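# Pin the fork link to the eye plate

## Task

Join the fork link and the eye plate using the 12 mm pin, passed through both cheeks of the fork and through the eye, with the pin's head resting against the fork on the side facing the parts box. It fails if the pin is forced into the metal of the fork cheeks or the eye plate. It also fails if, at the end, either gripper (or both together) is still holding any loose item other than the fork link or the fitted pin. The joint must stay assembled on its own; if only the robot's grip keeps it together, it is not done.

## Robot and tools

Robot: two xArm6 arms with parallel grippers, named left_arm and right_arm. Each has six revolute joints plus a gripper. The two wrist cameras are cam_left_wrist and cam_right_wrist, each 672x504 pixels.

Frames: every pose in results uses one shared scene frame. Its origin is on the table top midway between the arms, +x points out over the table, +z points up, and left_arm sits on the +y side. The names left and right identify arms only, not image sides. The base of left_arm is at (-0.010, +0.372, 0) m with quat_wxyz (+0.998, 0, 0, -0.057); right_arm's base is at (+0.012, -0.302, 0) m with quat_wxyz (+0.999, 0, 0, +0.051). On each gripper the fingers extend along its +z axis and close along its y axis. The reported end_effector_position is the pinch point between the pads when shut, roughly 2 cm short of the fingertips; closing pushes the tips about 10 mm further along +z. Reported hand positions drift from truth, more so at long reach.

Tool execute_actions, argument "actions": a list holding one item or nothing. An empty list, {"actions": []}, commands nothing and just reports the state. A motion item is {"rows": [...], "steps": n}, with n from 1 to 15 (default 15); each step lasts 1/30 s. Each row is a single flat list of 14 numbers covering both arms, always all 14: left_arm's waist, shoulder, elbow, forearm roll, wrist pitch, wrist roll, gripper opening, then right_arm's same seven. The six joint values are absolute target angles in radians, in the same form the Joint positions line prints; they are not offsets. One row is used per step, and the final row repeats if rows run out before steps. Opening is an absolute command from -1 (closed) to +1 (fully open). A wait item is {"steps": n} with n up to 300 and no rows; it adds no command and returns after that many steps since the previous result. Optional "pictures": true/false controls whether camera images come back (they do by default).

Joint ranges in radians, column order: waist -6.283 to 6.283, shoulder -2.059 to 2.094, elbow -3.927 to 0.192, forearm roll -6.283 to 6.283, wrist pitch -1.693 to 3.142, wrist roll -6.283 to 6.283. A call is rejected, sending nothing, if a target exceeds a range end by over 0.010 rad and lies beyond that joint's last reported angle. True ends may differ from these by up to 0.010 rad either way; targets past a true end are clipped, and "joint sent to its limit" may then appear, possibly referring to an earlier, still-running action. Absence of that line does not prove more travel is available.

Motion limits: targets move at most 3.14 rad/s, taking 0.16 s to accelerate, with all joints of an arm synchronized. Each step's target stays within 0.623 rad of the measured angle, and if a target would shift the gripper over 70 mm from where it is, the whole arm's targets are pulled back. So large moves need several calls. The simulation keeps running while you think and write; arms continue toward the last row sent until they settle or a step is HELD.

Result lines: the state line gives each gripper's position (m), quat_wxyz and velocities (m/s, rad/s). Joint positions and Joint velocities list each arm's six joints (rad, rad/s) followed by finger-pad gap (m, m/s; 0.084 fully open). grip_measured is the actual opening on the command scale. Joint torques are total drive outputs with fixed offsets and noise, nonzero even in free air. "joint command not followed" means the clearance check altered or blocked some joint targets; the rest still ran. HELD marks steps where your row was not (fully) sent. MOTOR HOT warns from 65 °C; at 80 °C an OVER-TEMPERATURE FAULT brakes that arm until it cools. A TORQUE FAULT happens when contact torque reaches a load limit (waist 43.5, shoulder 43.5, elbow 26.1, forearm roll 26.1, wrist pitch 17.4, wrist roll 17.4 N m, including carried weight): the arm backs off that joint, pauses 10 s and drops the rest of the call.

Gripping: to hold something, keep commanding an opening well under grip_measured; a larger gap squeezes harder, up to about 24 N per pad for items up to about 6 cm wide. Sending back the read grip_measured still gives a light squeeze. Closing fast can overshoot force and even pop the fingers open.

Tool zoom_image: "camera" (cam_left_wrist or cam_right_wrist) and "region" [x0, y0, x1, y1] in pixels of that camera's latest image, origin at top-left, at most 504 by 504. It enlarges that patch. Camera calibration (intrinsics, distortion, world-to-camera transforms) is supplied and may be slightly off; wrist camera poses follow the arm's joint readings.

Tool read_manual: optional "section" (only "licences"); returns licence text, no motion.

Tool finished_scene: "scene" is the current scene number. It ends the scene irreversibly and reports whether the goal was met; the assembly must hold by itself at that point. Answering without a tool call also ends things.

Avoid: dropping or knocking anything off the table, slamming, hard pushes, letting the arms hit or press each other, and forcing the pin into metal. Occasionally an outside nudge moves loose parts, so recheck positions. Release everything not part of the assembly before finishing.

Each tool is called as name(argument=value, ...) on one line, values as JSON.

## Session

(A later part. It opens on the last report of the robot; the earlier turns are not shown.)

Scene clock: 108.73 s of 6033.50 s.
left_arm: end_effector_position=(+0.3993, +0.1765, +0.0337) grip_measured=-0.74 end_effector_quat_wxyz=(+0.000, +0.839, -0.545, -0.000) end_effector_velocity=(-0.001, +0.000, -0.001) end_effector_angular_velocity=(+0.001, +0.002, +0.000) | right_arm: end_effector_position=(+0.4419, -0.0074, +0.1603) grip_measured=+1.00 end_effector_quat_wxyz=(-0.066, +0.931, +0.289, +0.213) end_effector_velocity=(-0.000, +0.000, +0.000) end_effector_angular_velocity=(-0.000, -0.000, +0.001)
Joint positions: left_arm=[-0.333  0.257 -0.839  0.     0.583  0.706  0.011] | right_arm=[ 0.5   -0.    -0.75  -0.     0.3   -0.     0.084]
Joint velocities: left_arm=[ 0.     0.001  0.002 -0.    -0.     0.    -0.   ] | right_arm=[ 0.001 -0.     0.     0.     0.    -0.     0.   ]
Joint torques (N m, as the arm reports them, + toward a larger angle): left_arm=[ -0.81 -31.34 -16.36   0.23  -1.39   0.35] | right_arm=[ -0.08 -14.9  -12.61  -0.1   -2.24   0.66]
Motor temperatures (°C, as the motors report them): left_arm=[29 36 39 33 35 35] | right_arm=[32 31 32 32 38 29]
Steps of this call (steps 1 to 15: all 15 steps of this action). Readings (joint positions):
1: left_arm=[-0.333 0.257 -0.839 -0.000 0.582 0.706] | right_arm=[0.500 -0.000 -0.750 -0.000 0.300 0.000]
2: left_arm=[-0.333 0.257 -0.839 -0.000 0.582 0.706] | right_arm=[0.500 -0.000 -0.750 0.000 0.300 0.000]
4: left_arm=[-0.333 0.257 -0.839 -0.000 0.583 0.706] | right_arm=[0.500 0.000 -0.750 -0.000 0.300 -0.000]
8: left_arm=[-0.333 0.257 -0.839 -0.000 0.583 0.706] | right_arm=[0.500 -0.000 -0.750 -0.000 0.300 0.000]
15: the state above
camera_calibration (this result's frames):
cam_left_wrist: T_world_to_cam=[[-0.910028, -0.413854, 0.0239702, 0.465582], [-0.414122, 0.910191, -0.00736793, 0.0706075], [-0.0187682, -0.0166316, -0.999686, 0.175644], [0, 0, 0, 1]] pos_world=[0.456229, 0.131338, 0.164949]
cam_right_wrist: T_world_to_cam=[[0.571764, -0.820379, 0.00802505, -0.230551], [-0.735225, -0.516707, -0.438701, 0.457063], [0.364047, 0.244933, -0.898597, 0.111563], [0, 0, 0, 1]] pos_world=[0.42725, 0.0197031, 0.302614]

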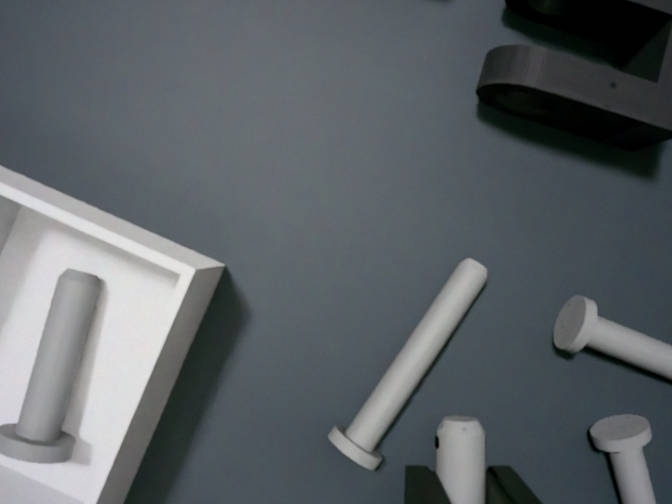

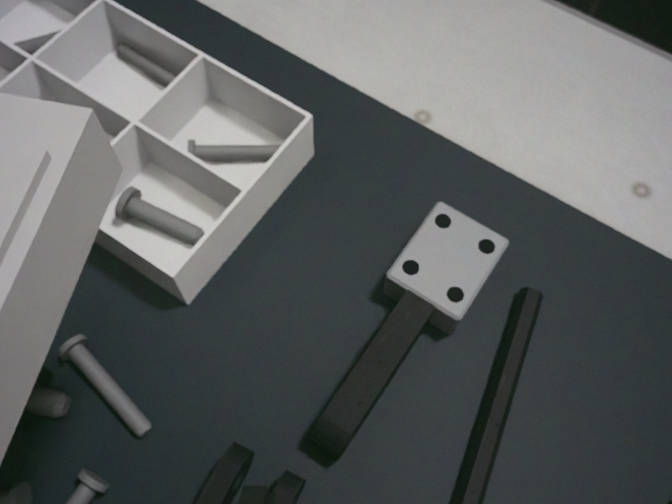

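execute_actions(actions=[{"rows":[[-0.3326,0.0,-0.95,0,0.95,0.706,-1,0.5,0.0,-0.85,0,0.8,0.69,0]]}], pictures=false)

execute_actions(actions=[{"rows":[[-0.1,0.0,-0.95,0,0.95,0.706,-1,0.6905,0.238,-1.0505,0,0.812,0.6925,0]]}], pictures=false)

execute_actions(actions=[{"steps":25}])

Scene clock: 113.70 s of 6033.50 s.
left_arm: end_effector_position=(+0.4015, +0.1754, +0.1594) grip_measured=-0.74 end_effector_quat_wxyz=(-0.000, +0.839, -0.545, +0.003) end_effector_velocity=(-0.034, +0.016, +0.032) end_effector_angular_velocity=(+0.045, +0.094, -0.002) | right_arm: end_effector_position=(+0.3866, -0.0453, +0.1367) grip_measured=-0.01 end_effector_quat_wxyz=(-0.021, +0.999, -0.026, +0.028) end_effector_velocity=(-0.036, -0.025, -0.004) end_effector_angular_velocity=(-0.097, +0.189, -0.385)
Joint positions: left_arm=[-0.333  0.01  -0.947 -0.     0.931  0.706  0.011] | right_arm=[ 0.5   -0.    -0.845  0.     0.775  0.654  0.044]
Joint velocities: left_arm=[-0.    -0.095 -0.011 -0.     0.21   0.001 -0.   ] | right_arm=[ 0.    -0.001 -0.049  0.     0.26   0.386  0.   ]
Joint torques (N m, as the arm reports them, + toward a larger angle): left_arm=[ -0.29 -23.97 -17.63   0.49  -1.27   0.39] | right_arm=[  0.05 -14.95 -12.28  -0.25  -2.03   0.37]
Motor temperatures (°C, as the motors report them): left_arm=[29 36 39 33 35 35] | right_arm=[32 31 33 32 38 29]
Steps of this call (steps 1 to 15: the robot went on to your last target; steps 16 to 90: nothing new was sent; then 1.47 s passed at rest; steps 91 to 105: all 15 steps of this action). Readings (joint positions):
91: left_arm=[-0.333 0.257 -0.840 0.000 0.583 0.706] | right_arm=[0.500 -0.000 -0.750 -0.000 0.300 0.000]
92: left_arm=[-0.333 0.255 -0.840 0.000 0.587 0.706] | right_arm=[0.500 -0.000 -0.751 -0.000 0.304 0.006]
94: left_arm=[-0.333 0.231 -0.848 0.000 0.630 0.706] | right_arm=[0.500 -0.000 -0.758 -0.000 0.340 0.050]
98: left_arm=[-0.333 0.123 -0.899 -0.000 0.771 0.706] | right_arm=[0.500 0.000 -0.799 0.000 0.543 0.318]
105: the state above

Scene clock: 114.20 s of 6033.50 s.
left_arm: end_effector_position=(+0.4326, +0.2733, +0.1635) grip_measured=-0.74 end_effector_quat_wxyz=(+0.000, +0.895, -0.446, -0.000) end_effector_velocity=(+0.005, +0.021, +0.001) end_effector_angular_velocity=(-0.001, -0.001, +0.047) | right_arm: end_effector_position=(+0.3620, +0.0487, +0.1012) grip_measured=-0.01 end_effector_quat_wxyz=(-0.001, +0.999, +0.047, +0.001) end_effector_velocity=(+0.000, +0.027, +0.002) end_effector_angular_velocity=(+0.010, -0.010, +0.032)
Joint positions: left_arm=[-0.106  0.    -0.95  -0.     0.95   0.706  0.011] | right_arm=[ 0.686  0.232 -1.045 -0.     0.811  0.692  0.044]
Joint velocities: left_arm=[ 0.047 -0.003 -0.001 -0.001  0.003 -0.    -0.   ] | right_arm=[ 0.038  0.046 -0.066 -0.     0.006  0.006  0.   ]
Joint torques (N m, as the arm reports them, + toward a larger angle): left_arm=[ -1.13 -28.68 -20.03   0.14  -1.43   0.36] | right_arm=[ -0.54 -19.02 -12.14  -0.32  -1.59   0.5 ]
Motor temperatures (°C, as the motors report them): left_arm=[29 36 39 33 35 35] | right_arm=[32 31 33 32 38 29]
Steps of this call (steps 1 to 15: all 15 steps of this action). Readings (joint positions):
1: left_arm=[-0.332 0.008 -0.947 -0.000 0.937 0.706] | right_arm=[0.500 0.000 -0.847 0.000 0.783 0.664]
2: left_arm=[-0.329 0.006 -0.946 -0.000 0.940 0.706] | right_arm=[0.503 0.003 -0.851 -0.000 0.788 0.672]
4: left_arm=[-0.293 0.006 -0.946 -0.000 0.943 0.706] | right_arm=[0.532 0.040 -0.885 -0.000 0.794 0.679]
8: left_arm=[-0.171 0.003 -0.948 0.000 0.947 0.706] | right_arm=[0.629 0.162 -0.985 0.000 0.804 0.686]
15: the state above

Scene clock: 115.03 s of 6033.50 s.
left_arm: end_effector_position=(+0.4334, +0.2760, +0.1638) grip_measured=-0.74 end_effector_quat_wxyz=(+0.000, +0.896, -0.444, -0.000) end_effector_velocity=(-0.000, +0.000, -0.000) end_effector_angular_velocity=(-0.000, +0.000, +0.001) | right_arm: end_effector_position=(+0.3611, +0.0513, +0.1002) grip_measured=-0.01 end_effector_quat_wxyz=(-0.000, +0.999, +0.050, +0.000) end_effector_velocity=(-0.000, +0.000, +0.000) end_effector_angular_velocity=(+0.000, -0.000, +0.000)
Joint positions: left_arm=[-0.1    0.    -0.95  -0.     0.95   0.706  0.011] | right_arm=[ 0.69   0.238 -1.05  -0.     0.812  0.692  0.044]
Joint velocities: left_arm=[ 0.    -0.     0.001 -0.     0.    -0.    -0.   ] | right_arm=[ 0.001 -0.    -0.    -0.    -0.     0.    -0.   ]
Joint torques (N m, as the arm reports them, + toward a larger angle): left_arm=[ -0.39 -28.15 -19.88   0.27  -1.34   0.35] | right_arm=[ -0.08 -18.68 -12.58  -0.39  -1.52   0.61]
Motor temperatures (°C, as the motors report them): left_arm=[29 36 39 33 35 35] | right_arm=[32 31 33 32 38 29]
Steps of this call (steps 1 to 15: the robot went on to your last target; steps 16 to 25: nothing new was sent). Readings (joint positions):
1: left_arm=[-0.105 0.000 -0.950 -0.000 0.950 0.706] | right_arm=[0.687 0.233 -1.047 -0.000 0.811 0.692]
2: left_arm=[-0.104 0.000 -0.950 -0.000 0.950 0.706] | right_arm=[0.687 0.234 -1.048 -0.000 0.812 0.692]
4: left_arm=[-0.102 0.000 -0.950 -0.000 0.950 0.706] | right_arm=[0.689 0.235 -1.049 -0.000 0.812 0.692]
8: left_arm=[-0.101 0.000 -0.950 -0.000 0.950 0.706] | right_arm=[0.690 0.237 -1.050 -0.000 0.812 0.692]
25: the state above
All arms were judged still, so your last target was given up. Only a new action makes them travel on or press farther. Fingers that are still opening or closing keep moving.
camera_calibration (this result's frames):
cam_left_wrist: T_world_to_cam=[[-0.790143, -0.612456, 0.0239335, 0.537498], [-0.612754, 0.790239, -0.00741231, 0.114313], [-0.0143735, -0.0205222, -0.999686, 0.307219], [0, 0, 0, 1]] pos_world=[0.499161, 0.245164, 0.295106]
cam_right_wrist: T_world_to_cam=[[0.109173, -0.994016, 0.00360613, 0.040723], [-0.99401, -0.109189, -0.0045874, 0.430742], [0.00495371, -0.00308371, -0.999983, 0.225061], [0, 0, 0, 1]] pos_world=[0.422601, 0.0882056, 0.226886]

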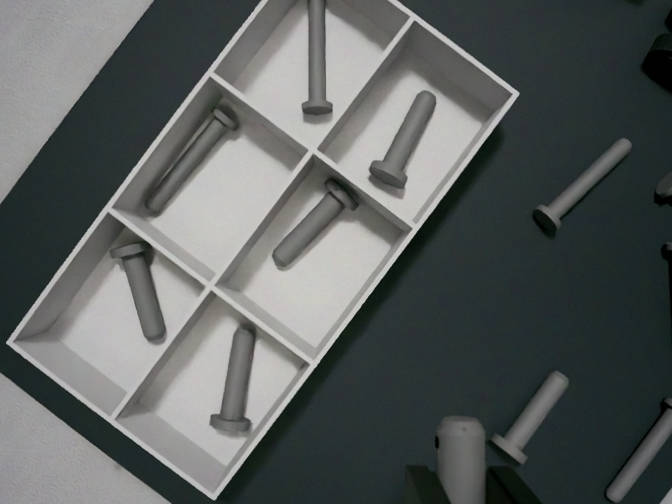

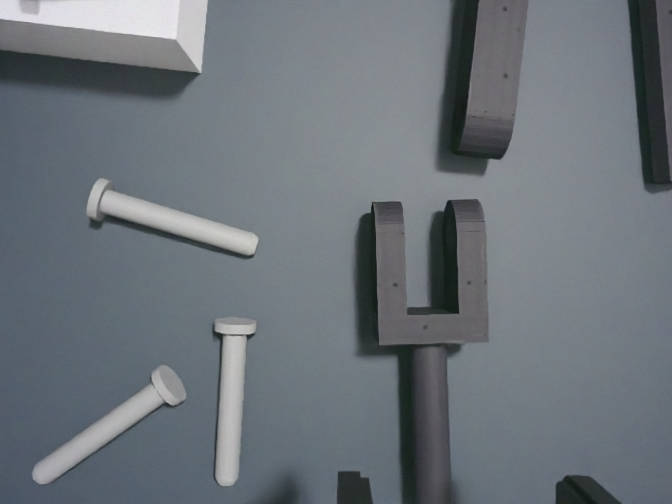

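execute_actions(actions=[{"rows":[[-0.1,0.0,-0.95,0,0.95,0.706,-1,0.6905,0.3707,-1.019,0,0.648,0.6925,0]]}], pictures=false)

execute_actions(actions=[{"rows":[[-0.1,0.0,-0.95,0,0.95,0.706,-1,0.6905,0.3707,-1.019,0,0.648,0.6925,-0.2],[-0.1,0.0,-0.95,0,0.95,0.706,-1,0.6905,0.3707,-1.019,0,0.648,0.6925,-0.4],[-0.1,0.0,-0.95,0,0.95,0.706,-1,0.6905,0.3707,-1.019,0,0.648,0.6925,-0.5],[-0.1,0.0,-0.95,0,0.95,0.706,-1,0.6905,0.3707,-1.019,0,0.648,0.6925,-0.6],[-0.1,0.0,-0.95,0,0.95,0.706,-1,0.6905,0.3707,-1.019,0,0.648,0.6925,-0.7],[-0.1,0.0,-0.95,0,0.95,0.706,-1,0.6905,0.3707,-1.019,0,0.648,0.6925,-0.8],[-0.1,0.0,-0.95,0,0.95,0.706,-1,0.6905,0.3707,-1.019,0,0.648,0.6925,-1]]}], pictures=false)

execute_actions(actions=[{"rows":[[-0.1,0.0,-0.95,0,0.95,0.706,-1,0.6865,0.366,-1.013,0,0.647,0.787,-1]]}])

Scene clock: 125.40 s of 6033.50 s.
left_arm: end_effector_position=(+0.4334, +0.2760, +0.1638) grip_measured=-0.74 end_effector_quat_wxyz=(+0.000, +0.896, -0.444, +0.000) end_effector_velocity=(-0.000, +0.000, +0.000) end_effector_angular_velocity=(+0.001, -0.000, -0.002) | right_arm: end_effector_position=(+0.3623, +0.0525, +0.0373) grip_measured=-0.01 end_effector_quat_wxyz=(-0.001, +0.999, +0.050, +0.001) end_effector_velocity=(-0.003, -0.003, -0.012) end_effector_angular_velocity=(-0.005, +0.005, -0.001)
Joint positions: left_arm=[-0.1   -0.    -0.95   0.     0.95   0.706  0.011] | right_arm=[ 0.691  0.367 -1.021 -0.     0.65   0.692  0.044]
Joint velocities: left_arm=[-0.    -0.     0.     0.001 -0.     0.001 -0.   ] | right_arm=[-0.     0.019  0.011  0.    -0.023  0.    -0.   ]
Joint torques (N m, as the arm reports them, + toward a larger angle): left_arm=[ -0.41 -28.72 -19.99   0.43  -1.47   0.44] | right_arm=[ -0.12 -19.38 -11.15  -0.23  -1.42   0.62]
Motor temperatures (°C, as the motors report them): left_arm=[29 36 39 33 35 35] | right_arm=[32 31 33 32 38 29]
Steps of this call (steps 1 to 90: nothing new was sent; then 6.87 s passed at rest; steps 91 to 105: all 15 steps of this action). Readings (joint positions):
91: left_arm=[-0.100 -0.000 -0.950 -0.000 0.950 0.706] | right_arm=[0.691 0.238 -1.050 -0.000 0.812 0.693]
92: left_arm=[-0.100 0.000 -0.950 0.000 0.950 0.706] | right_arm=[0.691 0.240 -1.050 -0.000 0.807 0.693]
94: left_arm=[-0.100 -0.000 -0.950 0.000 0.950 0.706] | right_arm=[0.691 0.268 -1.048 -0.000 0.766 0.692]
98: left_arm=[-0.100 0.000 -0.950 -0.000 0.950 0.706] | right_arm=[0.690 0.354 -1.018 0.000 0.679 0.693]
105: the state above

Scene clock: 125.90 s of 6033.50 s.
left_arm: end_effector_position=(+0.4334, +0.2760, +0.1638) grip_measured=-0.74 end_effector_quat_wxyz=(+0.000, +0.896, -0.444, +0.000) end_effector_velocity=(+0.001, -0.000, +0.001) end_effector_angular_velocity=(+0.000, -0.002, +0.001) | right_arm: end_effector_position=(+0.3615, +0.0517, +0.0353) grip_measured=-0.74 end_effector_quat_wxyz=(-0.000, +0.999, +0.050, +0.000) end_effector_velocity=(-0.001, +0.000, -0.001) end_effector_angular_velocity=(-0.001, +0.001, +0.001)
Joint positions: left_arm=[-0.1   -0.    -0.95  -0.     0.95   0.706  0.011] | right_arm=[ 0.69   0.37  -1.019  0.     0.648  0.693  0.011]
Joint velocities: left_arm=[-0.    -0.    -0.001  0.001  0.    -0.001 -0.   ] | right_arm=[ 0.001  0.002  0.     0.    -0.001 -0.     0.   ]
Joint torques (N m, as the arm reports them, + toward a larger angle): left_arm=[ -0.25 -28.48 -20.1    0.24  -1.34   0.24] | right_arm=[  0.01 -19.2  -11.54  -0.29  -1.82   0.62]
Motor temperatures (°C, as the motors report them): left_arm=[29 36 39 33 35 35] | right_arm=[32 31 33 32 38 29]
Steps of this call (steps 1 to 15: all 15 steps of this action). Readings (joint positions):
1: left_arm=[-0.100 0.000 -0.950 -0.000 0.950 0.706] | right_arm=[0.691 0.368 -1.021 -0.000 0.650 0.692]
2: left_arm=[-0.100 -0.000 -0.950 0.000 0.950 0.706] | right_arm=[0.691 0.369 -1.020 -0.000 0.649 0.692]
4: left_arm=[-0.100 -0.000 -0.950 0.000 0.950 0.706] | right_arm=[0.691 0.370 -1.019 -0.000 0.649 0.693]
8: left_arm=[-0.100 -0.000 -0.950 0.000 0.950 0.706] | right_arm=[0.690 0.370 -1.019 -0.000 0.648 0.693]
15: the state above

Scene clock: 126.40 s of 6033.50 s.
left_arm: end_effector_position=(+0.4334, +0.2760, +0.1638) grip_measured=-0.74 end_effector_quat_wxyz=(+0.000, +0.896, -0.444, +0.000) end_effector_velocity=(-0.001, +0.000, -0.001) end_effector_angular_velocity=(+0.001, +0.002, +0.000) | right_arm: end_effector_position=(+0.3618, +0.0493, +0.0355) grip_measured=-0.74 end_effector_quat_wxyz=(-0.000, +1.000, +0.001, +0.000) end_effector_velocity=(+0.000, +0.000, +0.001) end_effector_angular_velocity=(+0.001, -0.002, -0.012)
Joint positions: left_arm=[-0.1    0.    -0.95  -0.     0.95   0.706  0.011] | right_arm=[ 0.687  0.366 -1.013 -0.     0.647  0.786  0.011]
Joint velocities: left_arm=[ 0.     0.     0.002  0.001  0.    -0.001 -0.   ] | right_arm=[-0.    -0.002  0.001 -0.    -0.001  0.012 -0.   ]
Joint torques (N m, as the arm reports them, + toward a larger angle): left_arm=[ -0.29 -28.59 -20.29   0.14  -1.46   0.27] | right_arm=[ -0.27 -19.52 -10.89  -0.39  -1.33   0.78]
Motor temperatures (°C, as the motors report them): left_arm=[29 36 39 33 35 35] | right_arm=[32 31 33 32 38 29]
Steps of this call (steps 1 to 15: all 15 steps of this action). Readings (joint positions):
1: left_arm=[-0.100 -0.000 -0.950 0.000 0.950 0.706] | right_arm=[0.690 0.370 -1.019 0.000 0.648 0.693]
2: left_arm=[-0.100 0.000 -0.950 -0.000 0.950 0.706] | right_arm=[0.690 0.370 -1.019 0.000 0.648 0.697]
4: left_arm=[-0.100 -0.000 -0.950 0.000 0.950 0.706] | right_arm=[0.689 0.369 -1.017 0.000 0.647 0.729]
8: left_arm=[-0.100 -0.000 -0.950 -0.000 0.950 0.706] | right_arm=[0.687 0.367 -1.014 0.000 0.647 0.773]
15: the state above
camera_calibration (this result's frames):
cam_left_wrist: T_world_to_cam=[[-0.790129, -0.612473, 0.0239306, 0.537506], [-0.612772, 0.790225, -0.00741519, 0.114319], [-0.0143689, -0.0205229, -0.999686, 0.307219], [0, 0, 0, 1]] pos_world=[0.499165, 0.245175, 0.295107]
cam_right_wrist: T_world_to_cam=[[0.0122269, -0.999918, 0.00379623, 0.0742014], [-0.999916, -0.0122433, -0.00432576, 0.428239], [0.00437188, -0.00374302, -0.999983, 0.160614], [0, 0, 0, 1]] pos_world=[0.426593, 0.0800396, 0.162182]

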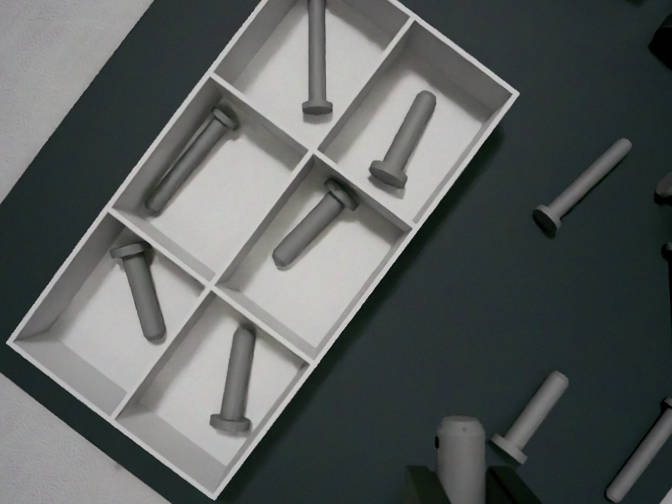

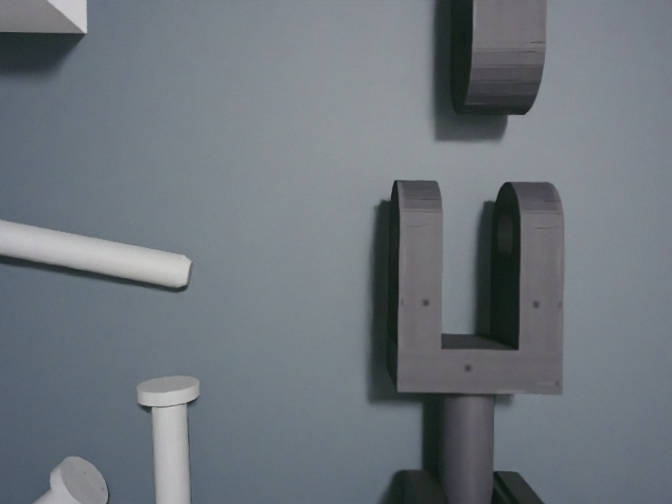

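execute_actions(actions=[{"rows":[[-0.1,0.0,-0.95,0,0.95,0.706,-1,0.6794,0.3557,-0.9963,0,0.6406,0.780,-1]]}], pictures=false)

execute_actions(actions=[{"rows":[[-0.1,0.0,-0.95,0,0.95,0.706,-1,0.6628,0.3785,-1.0325,0,0.654,0.7635,-1]]}], pictures=false)

execute_actions(actions=[{"steps":10}])

Scene clock: 138.50 s of 6033.50 s.
left_arm: end_effector_position=(+0.4334, +0.2760, +0.1638) grip_measured=-0.74 end_effector_quat_wxyz=(+0.000, +0.896, -0.444, +0.000) end_effector_velocity=(-0.001, +0.000, -0.001) end_effector_angular_velocity=(-0.000, +0.002, +0.000) | right_arm: end_effector_position=(+0.3615, +0.0440, +0.0354) grip_measured=-0.74 end_effector_quat_wxyz=(-0.000, +1.000, +0.000, +0.000) end_effector_velocity=(-0.000, -0.001, +0.000) end_effector_angular_velocity=(-0.001, +0.001, -0.000)
Joint positions: left_arm=[-0.1    0.    -0.95   0.     0.95   0.706  0.011] | right_arm=[ 0.68   0.356 -0.997 -0.     0.641  0.78   0.011]
Joint velocities: left_arm=[-0.     0.     0.002 -0.001 -0.    -0.    -0.   ] | right_arm=[-0.001 -0.001  0.002 -0.     0.001 -0.001 -0.   ]
Joint torques (N m, as the arm reports them, + toward a larger angle): left_arm=[ -0.46 -28.38 -19.86   0.53  -1.5    0.21] | right_arm=[ -0.45 -18.66 -10.54  -0.37  -1.19   0.72]
Motor temperatures (°C, as the motors report them): left_arm=[29 36 40 33 35 35] | right_arm=[32 31 33 32 38 29]
Steps of this call (steps 1 to 15: the robot went on to your last target; steps 16 to 90: nothing new was sent; then 8.60 s passed at rest; steps 91 to 105: all 15 steps of this action). Readings (joint positions):
91: left_arm=[-0.100 0.000 -0.950 0.000 0.950 0.706] | right_arm=[0.686 0.366 -1.013 -0.000 0.647 0.787]
92: left_arm=[-0.100 0.000 -0.950 -0.000 0.950 0.706] | right_arm=[0.686 0.365 -1.011 -0.000 0.646 0.786]
94: left_arm=[-0.100 0.000 -0.950 0.000 0.950 0.706] | right_arm=[0.683 0.360 -1.004 0.000 0.643 0.783]
98: left_arm=[-0.100 -0.000 -0.950 -0.000 0.950 0.706] | right_arm=[0.680 0.357 -0.998 0.000 0.641 0.781]
105: the state above

Scene clock: 139.00 s of 6033.50 s.
left_arm: end_effector_position=(+0.4334, +0.2760, +0.1638) grip_measured=-0.74 end_effector_quat_wxyz=(+0.000, +0.896, -0.444, +0.000) end_effector_velocity=(-0.000, +0.000, -0.000) end_effector_angular_velocity=(+0.001, +0.001, -0.000) | right_arm: end_effector_position=(+0.3731, +0.0438, +0.0353) grip_measured=-0.74 end_effector_quat_wxyz=(+0.000, +1.000, +0.000, -0.000) end_effector_velocity=(+0.002, +0.001, +0.001) end_effector_angular_velocity=(+0.002, -0.003, +0.002)
Joint positions: left_arm=[-0.1   -0.    -0.95   0.     0.95   0.706  0.011] | right_arm=[ 0.663  0.378 -1.032  0.     0.654  0.764  0.011]
Joint velocities: left_arm=[-0.     0.     0.001  0.001 -0.    -0.    -0.   ] | right_arm=[-0.001  0.001 -0.005 -0.     0.001 -0.002 -0.   ]
Joint torques (N m, as the arm reports them, + toward a larger angle): left_arm=[ -0.43 -28.48 -19.84   0.17  -1.34   0.39] | right_arm=[ -1.41 -18.66 -11.7   -0.64  -1.98   0.59]
Motor temperatures (°C, as the motors report them): left_arm=[29 36 40 33 35 35] | right_arm=[32 31 33 32 38 29]
Steps of this call (steps 1 to 15: all 15 steps of this action). Readings (joint positions):
1: left_arm=[-0.100 0.000 -0.950 -0.000 0.950 0.706] | right_arm=[0.679 0.356 -0.997 -0.000 0.641 0.780]
2: left_arm=[-0.100 0.000 -0.950 0.000 0.950 0.706] | right_arm=[0.678 0.358 -1.000 0.000 0.643 0.778]
4: left_arm=[-0.100 0.000 -0.950 0.000 0.950 0.706] | right_arm=[0.672 0.367 -1.014 0.000 0.649 0.771]
8: left_arm=[-0.100 -0.000 -0.950 0.000 0.950 0.706] | right_arm=[0.664 0.376 -1.028 0.000 0.653 0.765]
15: the state above

Scene clock: 139.33 s of 6033.50 s.
left_arm: end_effector_position=(+0.4334, +0.2760, +0.1638) grip_measured=-0.74 end_effector_quat_wxyz=(+0.000, +0.896, -0.444, +0.000) end_effector_velocity=(-0.000, +0.000, -0.000) end_effector_angular_velocity=(+0.001, +0.001, -0.001) | right_arm: end_effector_position=(+0.3733, +0.0439, +0.0353) grip_measured=-0.74 end_effector_quat_wxyz=(+0.000, +1.000, +0.000, -0.000) end_effector_velocity=(+0.000, +0.000, +0.000) end_effector_angular_velocity=(+0.000, -0.000, -0.000)
Joint positions: left_arm=[-0.1   -0.    -0.95  -0.     0.95   0.706  0.011] | right_arm=[ 0.663  0.379 -1.032 -0.     0.654  0.764  0.011]
Joint velocities: left_arm=[-0.    -0.001  0.001  0.001  0.     0.    -0.   ] | right_arm=[ 0.  0. -0. -0. -0.  0. -0.]
Joint torques (N m, as the arm reports them, + toward a larger angle): left_arm=[ -0.63 -28.17 -19.88   0.4   -1.35   0.33] | right_arm=[ -1.1  -18.94 -11.92  -0.73  -2.19   0.49]
Motor temperatures (°C, as the motors report them): left_arm=[29 36 40 33 35 35] | right_arm=[32 31 33 32 38 29]
Steps of this call (steps 1 to 10: the robot went on to your last target). Readings (joint positions):
1: left_arm=[-0.100 0.000 -0.950 -0.000 0.950 0.706] | right_arm=[0.663 0.378 -1.032 -0.000 0.654 0.764]
2: left_arm=[-0.100 0.000 -0.950 0.000 0.950 0.706] | right_arm=[0.663 0.378 -1.032 -0.000 0.654 0.764]
4: left_arm=[-0.100 -0.000 -0.950 0.000 0.950 0.706] | right_arm=[0.663 0.378 -1.032 -0.000 0.654 0.764]
8: left_arm=[-0.100 0.000 -0.950 0.000 0.950 0.706] | right_arm=[0.663 0.379 -1.032 -0.000 0.654 0.764]
10: the state above
camera_calibration (this result's frames):
cam_left_wrist: T_world_to_cam=[[-0.790129, -0.612473, 0.0239303, 0.537506], [-0.612772, 0.790225, -0.00741558, 0.114319], [-0.0143685, -0.0205231, -0.999686, 0.307219], [0, 0, 0, 1]] pos_world=[0.499165, 0.245175, 0.295108]
cam_right_wrist: T_world_to_cam=[[0.0106402, -0.999935, 0.00410454, 0.069276], [-0.999935, -0.0106567, -0.00402353, 0.439623], [0.00406701, -0.00406147, -0.999983, 0.160532], [0, 0, 0, 1]] pos_world=[0.438205, 0.0746085, 0.162014]

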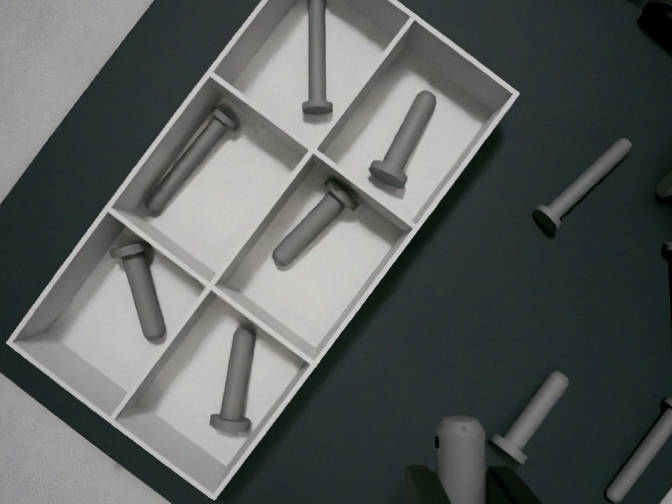

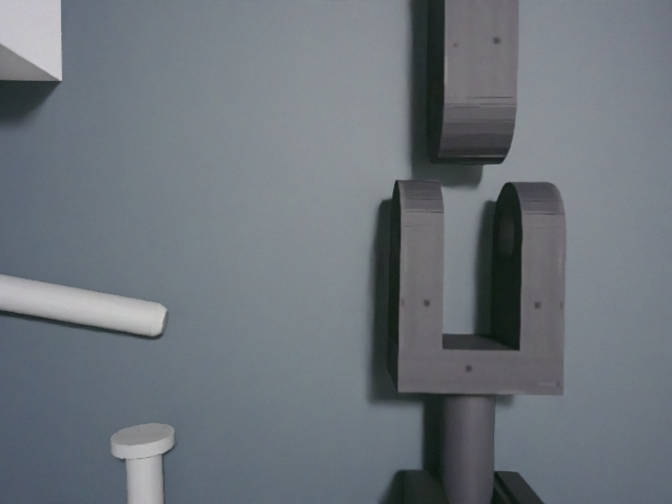

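execute_actions(actions=[{"rows":[[-0.1,0.0,-0.95,0,0.95,0.706,-1,0.6643,0.380,-1.0355,0,0.655,0.765,-1]],"steps":10}], pictures=false)

execute_actions(actions=[{"rows":[[-0.1,0.0,-0.95,0,0.95,0.706,-1,0.6455,0.407,-1.0785,0,0.671,0.746,-1]]}])

Scene clock: 144.43 s of 6033.50 s.
left_arm: end_effector_position=(+0.4334, +0.2760, +0.1638) grip_measured=-0.74 end_effector_quat_wxyz=(+0.000, +0.896, -0.444, +0.000) end_effector_velocity=(-0.000, +0.000, -0.000) end_effector_angular_velocity=(+0.001, +0.001, -0.001) | right_arm: end_effector_position=(+0.3738, +0.0451, +0.0356) grip_measured=-0.74 end_effector_quat_wxyz=(-0.000, +1.000, +0.000, +0.000) end_effector_velocity=(+0.000, +0.000, +0.000) end_effector_angular_velocity=(+0.000, -0.000, -0.000)
Joint positions: left_arm=[-0.1    0.    -0.95   0.     0.95   0.706  0.011] | right_arm=[ 0.664  0.38  -1.036 -0.     0.654  0.765  0.011]
Joint velocities: left_arm=[ 0.    -0.     0.001  0.     0.     0.001  0.   ] | right_arm=[ 0.    -0.001 -0.001 -0.     0.001  0.001  0.   ]
Joint torques (N m, as the arm reports them, + toward a larger angle): left_arm=[ -0.12 -28.29 -20.05   0.35  -1.33   0.35] | right_arm=[  0.45 -20.1  -11.85  -0.2   -1.85   0.46]
Motor temperatures (°C, as the motors report them): left_arm=[29 36 40 33 35 35] | right_arm=[32 31 33 32 38 29]
Steps of this call (steps 1 to 15: the robot went on to your last target; steps 16 to 90: nothing new was sent; then 1.77 s passed at rest; steps 91 to 100: all 10 steps of this action). Readings (joint positions):
91: left_arm=[-0.100 0.000 -0.950 0.000 0.950 0.706] | right_arm=[0.663 0.379 -1.033 -0.000 0.654 0.764]
92: left_arm=[-0.100 0.000 -0.950 0.000 0.950 0.706] | right_arm=[0.663 0.379 -1.033 -0.000 0.654 0.764]
94: left_arm=[-0.100 -0.000 -0.950 0.000 0.950 0.706] | right_arm=[0.663 0.379 -1.034 -0.000 0.655 0.764]
98: left_arm=[-0.100 -0.000 -0.950 -0.000 0.950 0.706] | right_arm=[0.664 0.380 -1.036 -0.000 0.654 0.765]
100: the state above

Scene clock: 144.93 s of 6033.50 s.
left_arm: end_effector_position=(+0.4334, +0.2760, +0.1638) grip_measured=-0.74 end_effector_quat_wxyz=(+0.000, +0.896, -0.444, +0.000) end_effector_velocity=(+0.001, -0.000, +0.000) end_effector_angular_velocity=(-0.000, -0.001, -0.000) | right_arm: end_effector_position=(+0.3872, +0.0452, +0.0357) grip_measured=-0.74 end_effector_quat_wxyz=(-0.000, +1.000, +0.000, +0.000) end_effector_velocity=(+0.002, +0.000, +0.000) end_effector_angular_velocity=(+0.001, -0.001, -0.001)
Joint positions: left_arm=[-0.1   -0.    -0.95   0.     0.95   0.706  0.011] | right_arm=[ 0.646  0.407 -1.078 -0.     0.671  0.746  0.011]
Joint velocities: left_arm=[ 0.     0.    -0.002 -0.     0.     0.    -0.   ] | right_arm=[-0.002  0.002 -0.004 -0.     0.001 -0.002  0.   ]
Joint torques (N m, as the arm reports them, + toward a larger angle): left_arm=[ -0.53 -28.73 -20.04   0.26  -1.41   0.37] | right_arm=[ -0.27 -21.06 -12.25  -0.5   -1.87   0.54]
Motor temperatures (°C, as the motors report them): left_arm=[29 36 40 33 35 35] | right_arm=[32 31 33 32 38 29]
Steps of this call (steps 1 to 15: all 15 steps of this action). Readings (joint positions):
1: left_arm=[-0.100 0.000 -0.950 -0.000 0.950 0.706] | right_arm=[0.664 0.380 -1.036 -0.000 0.654 0.765]
2: left_arm=[-0.100 0.000 -0.950 -0.000 0.950 0.706] | right_arm=[0.663 0.382 -1.039 -0.000 0.656 0.763]
4: left_arm=[-0.100 0.000 -0.950 -0.000 0.950 0.706] | right_arm=[0.656 0.394 -1.057 0.000 0.664 0.755]
8: left_arm=[-0.100 -0.000 -0.950 0.000 0.950 0.706] | right_arm=[0.647 0.405 -1.074 -0.000 0.668 0.748]
15: the state above
camera_calibration (this result's frames):
cam_left_wrist: T_world_to_cam=[[-0.790129, -0.612474, 0.0239305, 0.537506], [-0.612773, 0.790225, -0.00741517, 0.114319], [-0.0143689, -0.0205229, -0.999686, 0.307219], [0, 0, 0, 1]] pos_world=[0.499165, 0.245175, 0.295108]
cam_right_wrist: T_world_to_cam=[[0.011038, -0.999933, 0.00355999, 0.0702316], [-0.999928, -0.0110544, -0.00461233, 0.453506], [0.00465137, -0.00350883, -0.999983, 0.160578], [0, 0, 0, 1]] pos_world=[0.451951, 0.0758036, 0.162417]

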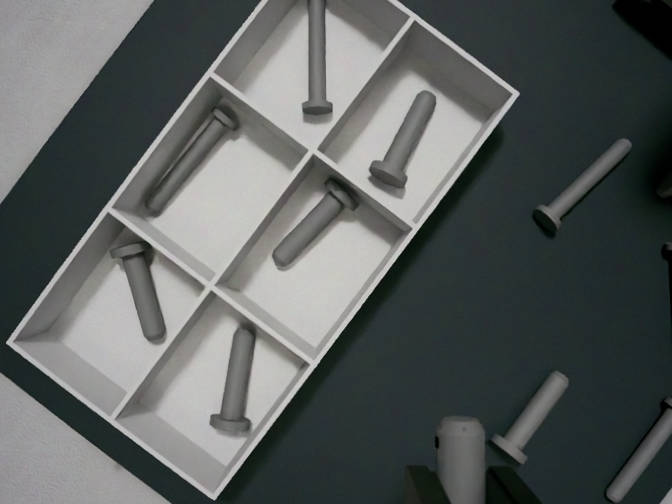

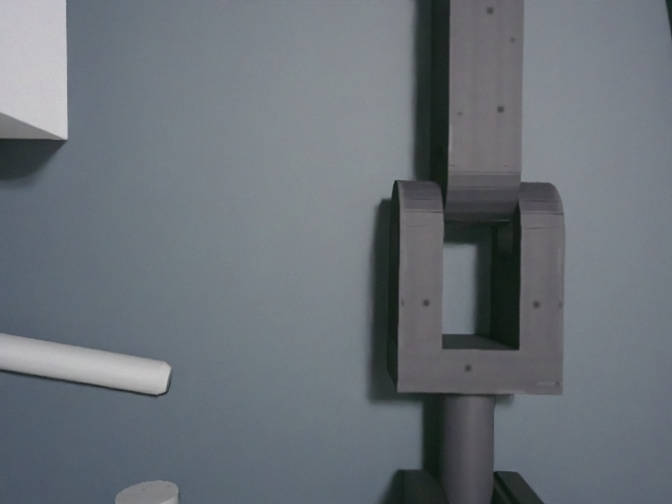

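execute_actions(actions=[{"rows":[[-0.1,0.0,-0.95,0,0.95,0.706,-1,0.6246,0.4387,-1.1283,0,0.689,0.725,-1]]}], pictures=false)

execute_actions(actions=[{"steps":10}])

zoom_image(camera="cam_right_wrist", region=[370, 160, 590, 360])

Scene clock: 150.00 s of 6033.50 s.
left_arm: end_effector_position=(+0.4334, +0.2760, +0.1638) grip_measured=-0.74 end_effector_quat_wxyz=(+0.000, +0.896, -0.444, +0.000) end_effector_velocity=(-0.000, +0.000, -0.000) end_effector_angular_velocity=(+0.000, +0.000, -0.001) | right_arm: end_effector_position=(+0.4029, +0.0449, +0.0356) grip_measured=-0.74 end_effector_quat_wxyz=(-0.000, +1.000, +0.000, +0.000) end_effector_velocity=(+0.002, +0.000, +0.001) end_effector_angular_velocity=(+0.001, -0.002, -0.000)
Joint positions: left_arm=[-0.1    0.    -0.95   0.     0.95   0.706  0.011] | right_arm=[ 0.625  0.438 -1.128  0.     0.689  0.725  0.011]
Joint velocities: left_arm=[-0.    -0.     0.     0.     0.     0.001  0.   ] | right_arm=[-0.002  0.001 -0.005 -0.     0.002 -0.002 -0.   ]
Joint torques (N m, as the arm reports them, + toward a larger angle): left_arm=[ -0.25 -28.31 -20.03   0.23  -1.25   0.2 ] | right_arm=[ -0.95 -20.59 -12.1   -0.69  -2.12   0.57]
Motor temperatures (°C, as the motors report them): left_arm=[29 36 40 33 35 35] | right_arm=[32 32 33 32 38 29]
Steps of this call (steps 1 to 15: the robot went on to your last target; steps 16 to 90: nothing new was sent; then 1.57 s passed at rest; steps 91 to 105: all 15 steps of this action). Readings (joint positions):
91: left_arm=[-0.100 0.000 -0.950 -0.000 0.950 0.706] | right_arm=[0.645 0.407 -1.079 0.000 0.671 0.746]
92: left_arm=[-0.100 -0.000 -0.950 -0.000 0.950 0.706] | right_arm=[0.644 0.409 -1.082 0.000 0.673 0.744]
94: left_arm=[-0.100 0.000 -0.950 0.000 0.950 0.706] | right_arm=[0.636 0.422 -1.103 0.000 0.680 0.736]
98: left_arm=[-0.100 -0.000 -0.950 -0.000 0.950 0.706] | right_arm=[0.626 0.435 -1.123 0.000 0.687 0.728]
105: the state above

Scene clock: 150.33 s of 6033.50 s.
left_arm: end_effector_position=(+0.4334, +0.2760, +0.1638) grip_measured=-0.74 end_effector_quat_wxyz=(+0.000, +0.896, -0.444, +0.000) end_effector_velocity=(-0.001, +0.000, -0.001) end_effector_angular_velocity=(+0.001, +0.002, +0.000) | right_arm: end_effector_position=(+0.4031, +0.0449, +0.0355) grip_measured=-0.74 end_effector_quat_wxyz=(-0.000, +1.000, +0.000, +0.000) end_effector_velocity=(+0.001, +0.000, +0.000) end_effector_angular_velocity=(+0.001, -0.001, -0.000)
Joint positions: left_arm=[-0.1   -0.    -0.95  -0.     0.95   0.706  0.011] | right_arm=[ 0.625  0.439 -1.128  0.     0.689  0.725  0.011]
Joint velocities: left_arm=[-0.    -0.     0.002  0.001  0.    -0.001 -0.   ] | right_arm=[-0.001 -0.    -0.    -0.    -0.001 -0.     0.   ]
Joint torques (N m, as the arm reports them, + toward a larger angle): left_arm=[ -0.69 -28.57 -20.23   0.33  -1.41   0.3 ] | right_arm=[ -1.2  -20.56 -12.02  -0.63  -2.02   0.67]
Motor temperatures (°C, as the motors report them): left_arm=[29 36 40 33 35 35] | right_arm=[32 32 33 32 38 29]
Steps of this call (steps 1 to 10: the robot went on to your last target). Readings (joint positions):
1: left_arm=[-0.100 -0.000 -0.950 0.000 0.950 0.706] | right_arm=[0.625 0.438 -1.128 0.000 0.689 0.725]
2: left_arm=[-0.100 0.000 -0.950 0.000 0.950 0.706] | right_arm=[0.625 0.438 -1.128 0.000 0.689 0.725]
4: left_arm=[-0.100 -0.000 -0.950 0.000 0.950 0.706] | right_arm=[0.625 0.438 -1.128 0.000 0.689 0.725]
8: left_arm=[-0.100 0.000 -0.950 -0.000 0.950 0.706] | right_arm=[0.625 0.439 -1.128 0.000 0.689 0.725]
10: the state above
camera_calibration (this result's frames):
cam_left_wrist: T_world_to_cam=[[-0.790129, -0.612474, 0.0239305, 0.537506], [-0.612772, 0.790225, -0.0074155, 0.114319], [-0.0143687, -0.0205232, -0.999686, 0.307219], [0, 0, 0, 1]] pos_world=[0.499165, 0.245175, 0.295108]
cam_right_wrist: T_world_to_cam=[[0.0111035, -0.999932, 0.00344664, 0.0697594], [-0.999927, -0.0111197, -0.00472726, 0.469426], [0.00476527, -0.0033939, -0.999983, 0.160289], [0, 0, 0, 1]] pos_world=[0.467853, 0.0755186, 0.162265]

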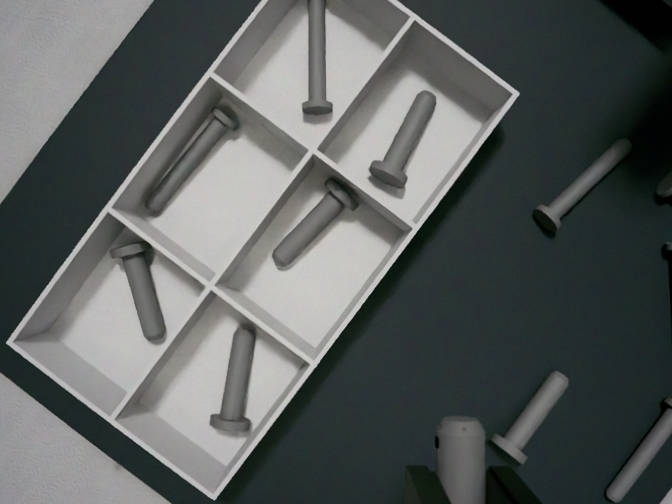

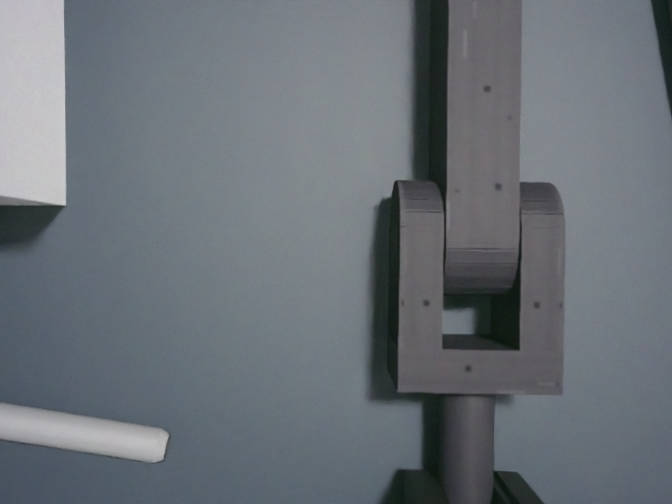

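Region (370, 160, 590, 360) of cam_right_wrist's 672x504 image, scaled by 2.291, with more detail than that image has; it fills the top 458 rows of this view, and the rest is white.

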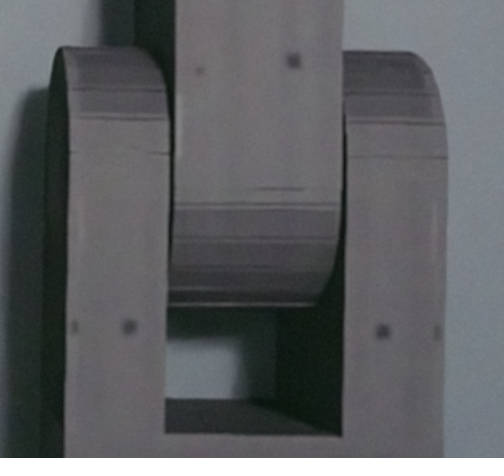

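execute_actions(actions=[{"rows":[[-0.1,0.0,-0.95,0,0.95,0.706,-1,0.6225,0.4419,-1.1333,0,0.6908,0.723,-1]]}], pictures=false)

execute_actions(actions=[{"rows":[[-0.1,0.0,-0.95,0,0.95,0.706,-1,0.6225,0.4419,-1.1333,0,0.6908,0.723,-0.3]]}])

zoom_image(camera="cam_right_wrist", region=[370, 160, 590, 360])

Scene clock: 157.73 s of 6033.50 s.
left_arm: end_effector_position=(+0.4334, +0.2760, +0.1638) grip_measured=-0.74 end_effector_quat_wxyz=(+0.000, +0.896, -0.444, +0.000) end_effector_velocity=(-0.001, +0.000, -0.001) end_effector_angular_velocity=(+0.001, +0.002, -0.000) | right_arm: end_effector_position=(+0.4047, +0.0447, +0.0354) grip_measured=-0.74 end_effector_quat_wxyz=(-0.000, +1.000, +0.000, +0.000) end_effector_velocity=(+0.000, -0.001, +0.000) end_effector_angular_velocity=(-0.001, +0.001, -0.001)
Joint positions: left_arm=[-0.1    0.    -0.95   0.     0.95   0.706  0.011] | right_arm=[ 0.623  0.442 -1.133  0.     0.691  0.723  0.011]
Joint velocities: left_arm=[ 0.    -0.     0.002  0.001 -0.    -0.     0.   ] | right_arm=[-0.001  0.    -0.001  0.     0.001 -0.     0.   ]
Joint torques (N m, as the arm reports them, + toward a larger angle): left_arm=[ -0.25 -28.53 -19.87   0.45  -1.3    0.44] | right_arm=[ -1.57 -20.22 -12.19  -0.66  -2.01   0.59]
Motor temperatures (°C, as the motors report them): left_arm=[29 36 40 33 35 35] | right_arm=[32 32 33 32 38 29]
Steps of this call (steps 1 to 15: the robot went on to your last target; steps 16 to 90: nothing new was sent; then 3.90 s passed at rest; steps 91 to 105: all 15 steps of this action). Readings (joint positions):
91: left_arm=[-0.100 -0.000 -0.950 0.000 0.950 0.706] | right_arm=[0.625 0.439 -1.128 0.000 0.689 0.725]
92: left_arm=[-0.100 -0.000 -0.950 0.000 0.950 0.706] | right_arm=[0.624 0.439 -1.129 0.000 0.689 0.725]
94: left_arm=[-0.100 0.000 -0.950 0.000 0.950 0.706] | right_arm=[0.623 0.441 -1.131 0.000 0.690 0.724]
98: left_arm=[-0.100 -0.000 -0.950 0.000 0.950 0.706] | right_arm=[0.623 0.442 -1.133 -0.000 0.691 0.723]
105: the state above

Scene clock: 158.23 s of 6033.50 s.
left_arm: end_effector_position=(+0.4334, +0.2760, +0.1638) grip_measured=-0.74 end_effector_quat_wxyz=(+0.000, +0.896, -0.444, +0.000) end_effector_velocity=(-0.000, -0.000, -0.000) end_effector_angular_velocity=(+0.000, +0.001, +0.001) | right_arm: end_effector_position=(+0.4047, +0.0447, +0.0354) grip_measured=-0.32 end_effector_quat_wxyz=(-0.000, +1.000, +0.000, +0.000) end_effector_velocity=(-0.001, +0.000, -0.000) end_effector_angular_velocity=(-0.001, +0.001, +0.001)
Joint positions: left_arm=[-0.1   -0.    -0.95   0.     0.95   0.706  0.011] | right_arm=[ 0.622  0.442 -1.133 -0.     0.691  0.723  0.03 ]
Joint velocities: left_arm=[-0.     0.     0.    -0.     0.    -0.001  0.   ] | right_arm=[ 0.002 -0.     0.     0.     0.002  0.    -0.   ]
Joint torques (N m, as the arm reports them, + toward a larger angle): left_arm=[ -0.49 -28.36 -19.96   0.44  -1.33   0.21] | right_arm=[ -0.13 -21.08 -11.55  -0.07  -1.53   0.66]
Motor temperatures (°C, as the motors report them): left_arm=[29 36 40 33 35 35] | right_arm=[32 32 33 32 38 29]
Steps of this call (steps 1 to 15: all 15 steps of this action). Readings (joint positions):
1: left_arm=[-0.100 0.000 -0.950 -0.000 0.950 0.706] | right_arm=[0.623 0.442 -1.133 0.000 0.691 0.723]
2: left_arm=[-0.100 -0.000 -0.950 0.000 0.950 0.706] | right_arm=[0.622 0.442 -1.133 -0.000 0.690 0.723]
4: left_arm=[-0.100 -0.000 -0.950 0.000 0.950 0.706] | right_arm=[0.622 0.442 -1.134 -0.000 0.690 0.723]
8: left_arm=[-0.100 0.000 -0.950 0.000 0.950 0.706] | right_arm=[0.622 0.442 -1.133 -0.000 0.690 0.723]
15: the state above
camera_calibration (this result's frames):
cam_left_wrist: T_world_to_cam=[[-0.790129, -0.612473, 0.0239303, 0.537506], [-0.612772, 0.790225, -0.00741541, 0.114319], [-0.0143686, -0.0205229, -0.999686, 0.307219], [0, 0, 0, 1]] pos_world=[0.499165, 0.245175, 0.295108]
cam_right_wrist: T_world_to_cam=[[0.0108307, -0.999935, 0.00352398, 0.0696869], [-0.99993, -0.0108471, -0.00468447, 0.471058], [0.00472239, -0.003473, -0.999983, 0.160179], [0, 0, 0, 1]] pos_world=[0.469514, 0.0753484, 0.162137]

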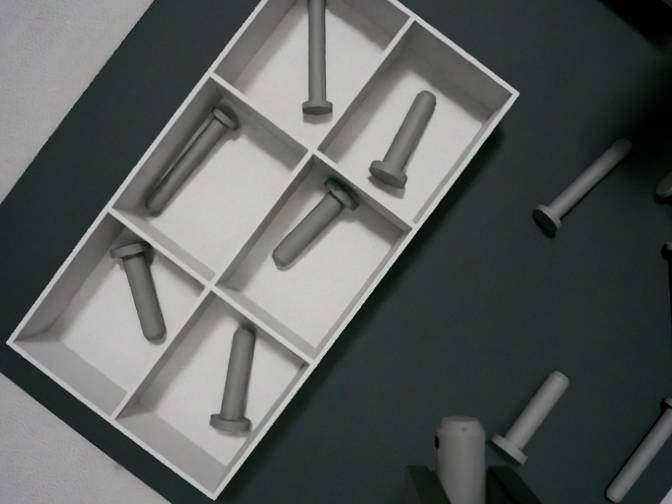

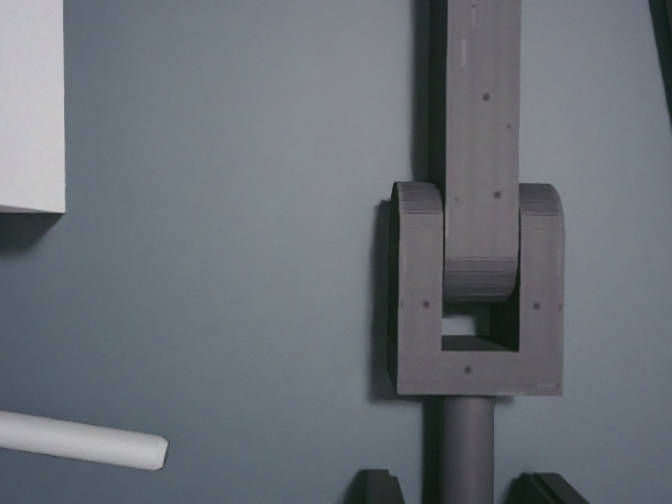

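Region (370, 160, 590, 360) of cam_right_wrist's 672x504 image, scaled by 2.291, with more detail than that image has; it fills the top 458 rows of this view, and the rest is white.

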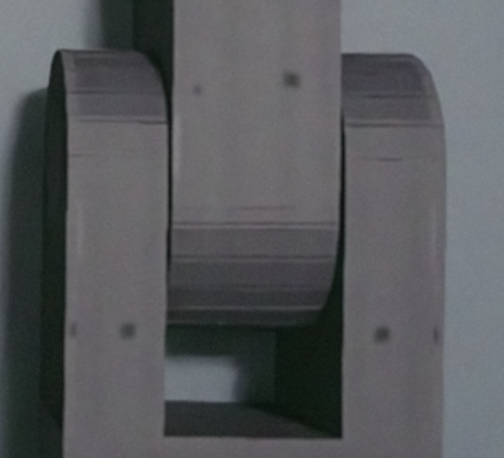

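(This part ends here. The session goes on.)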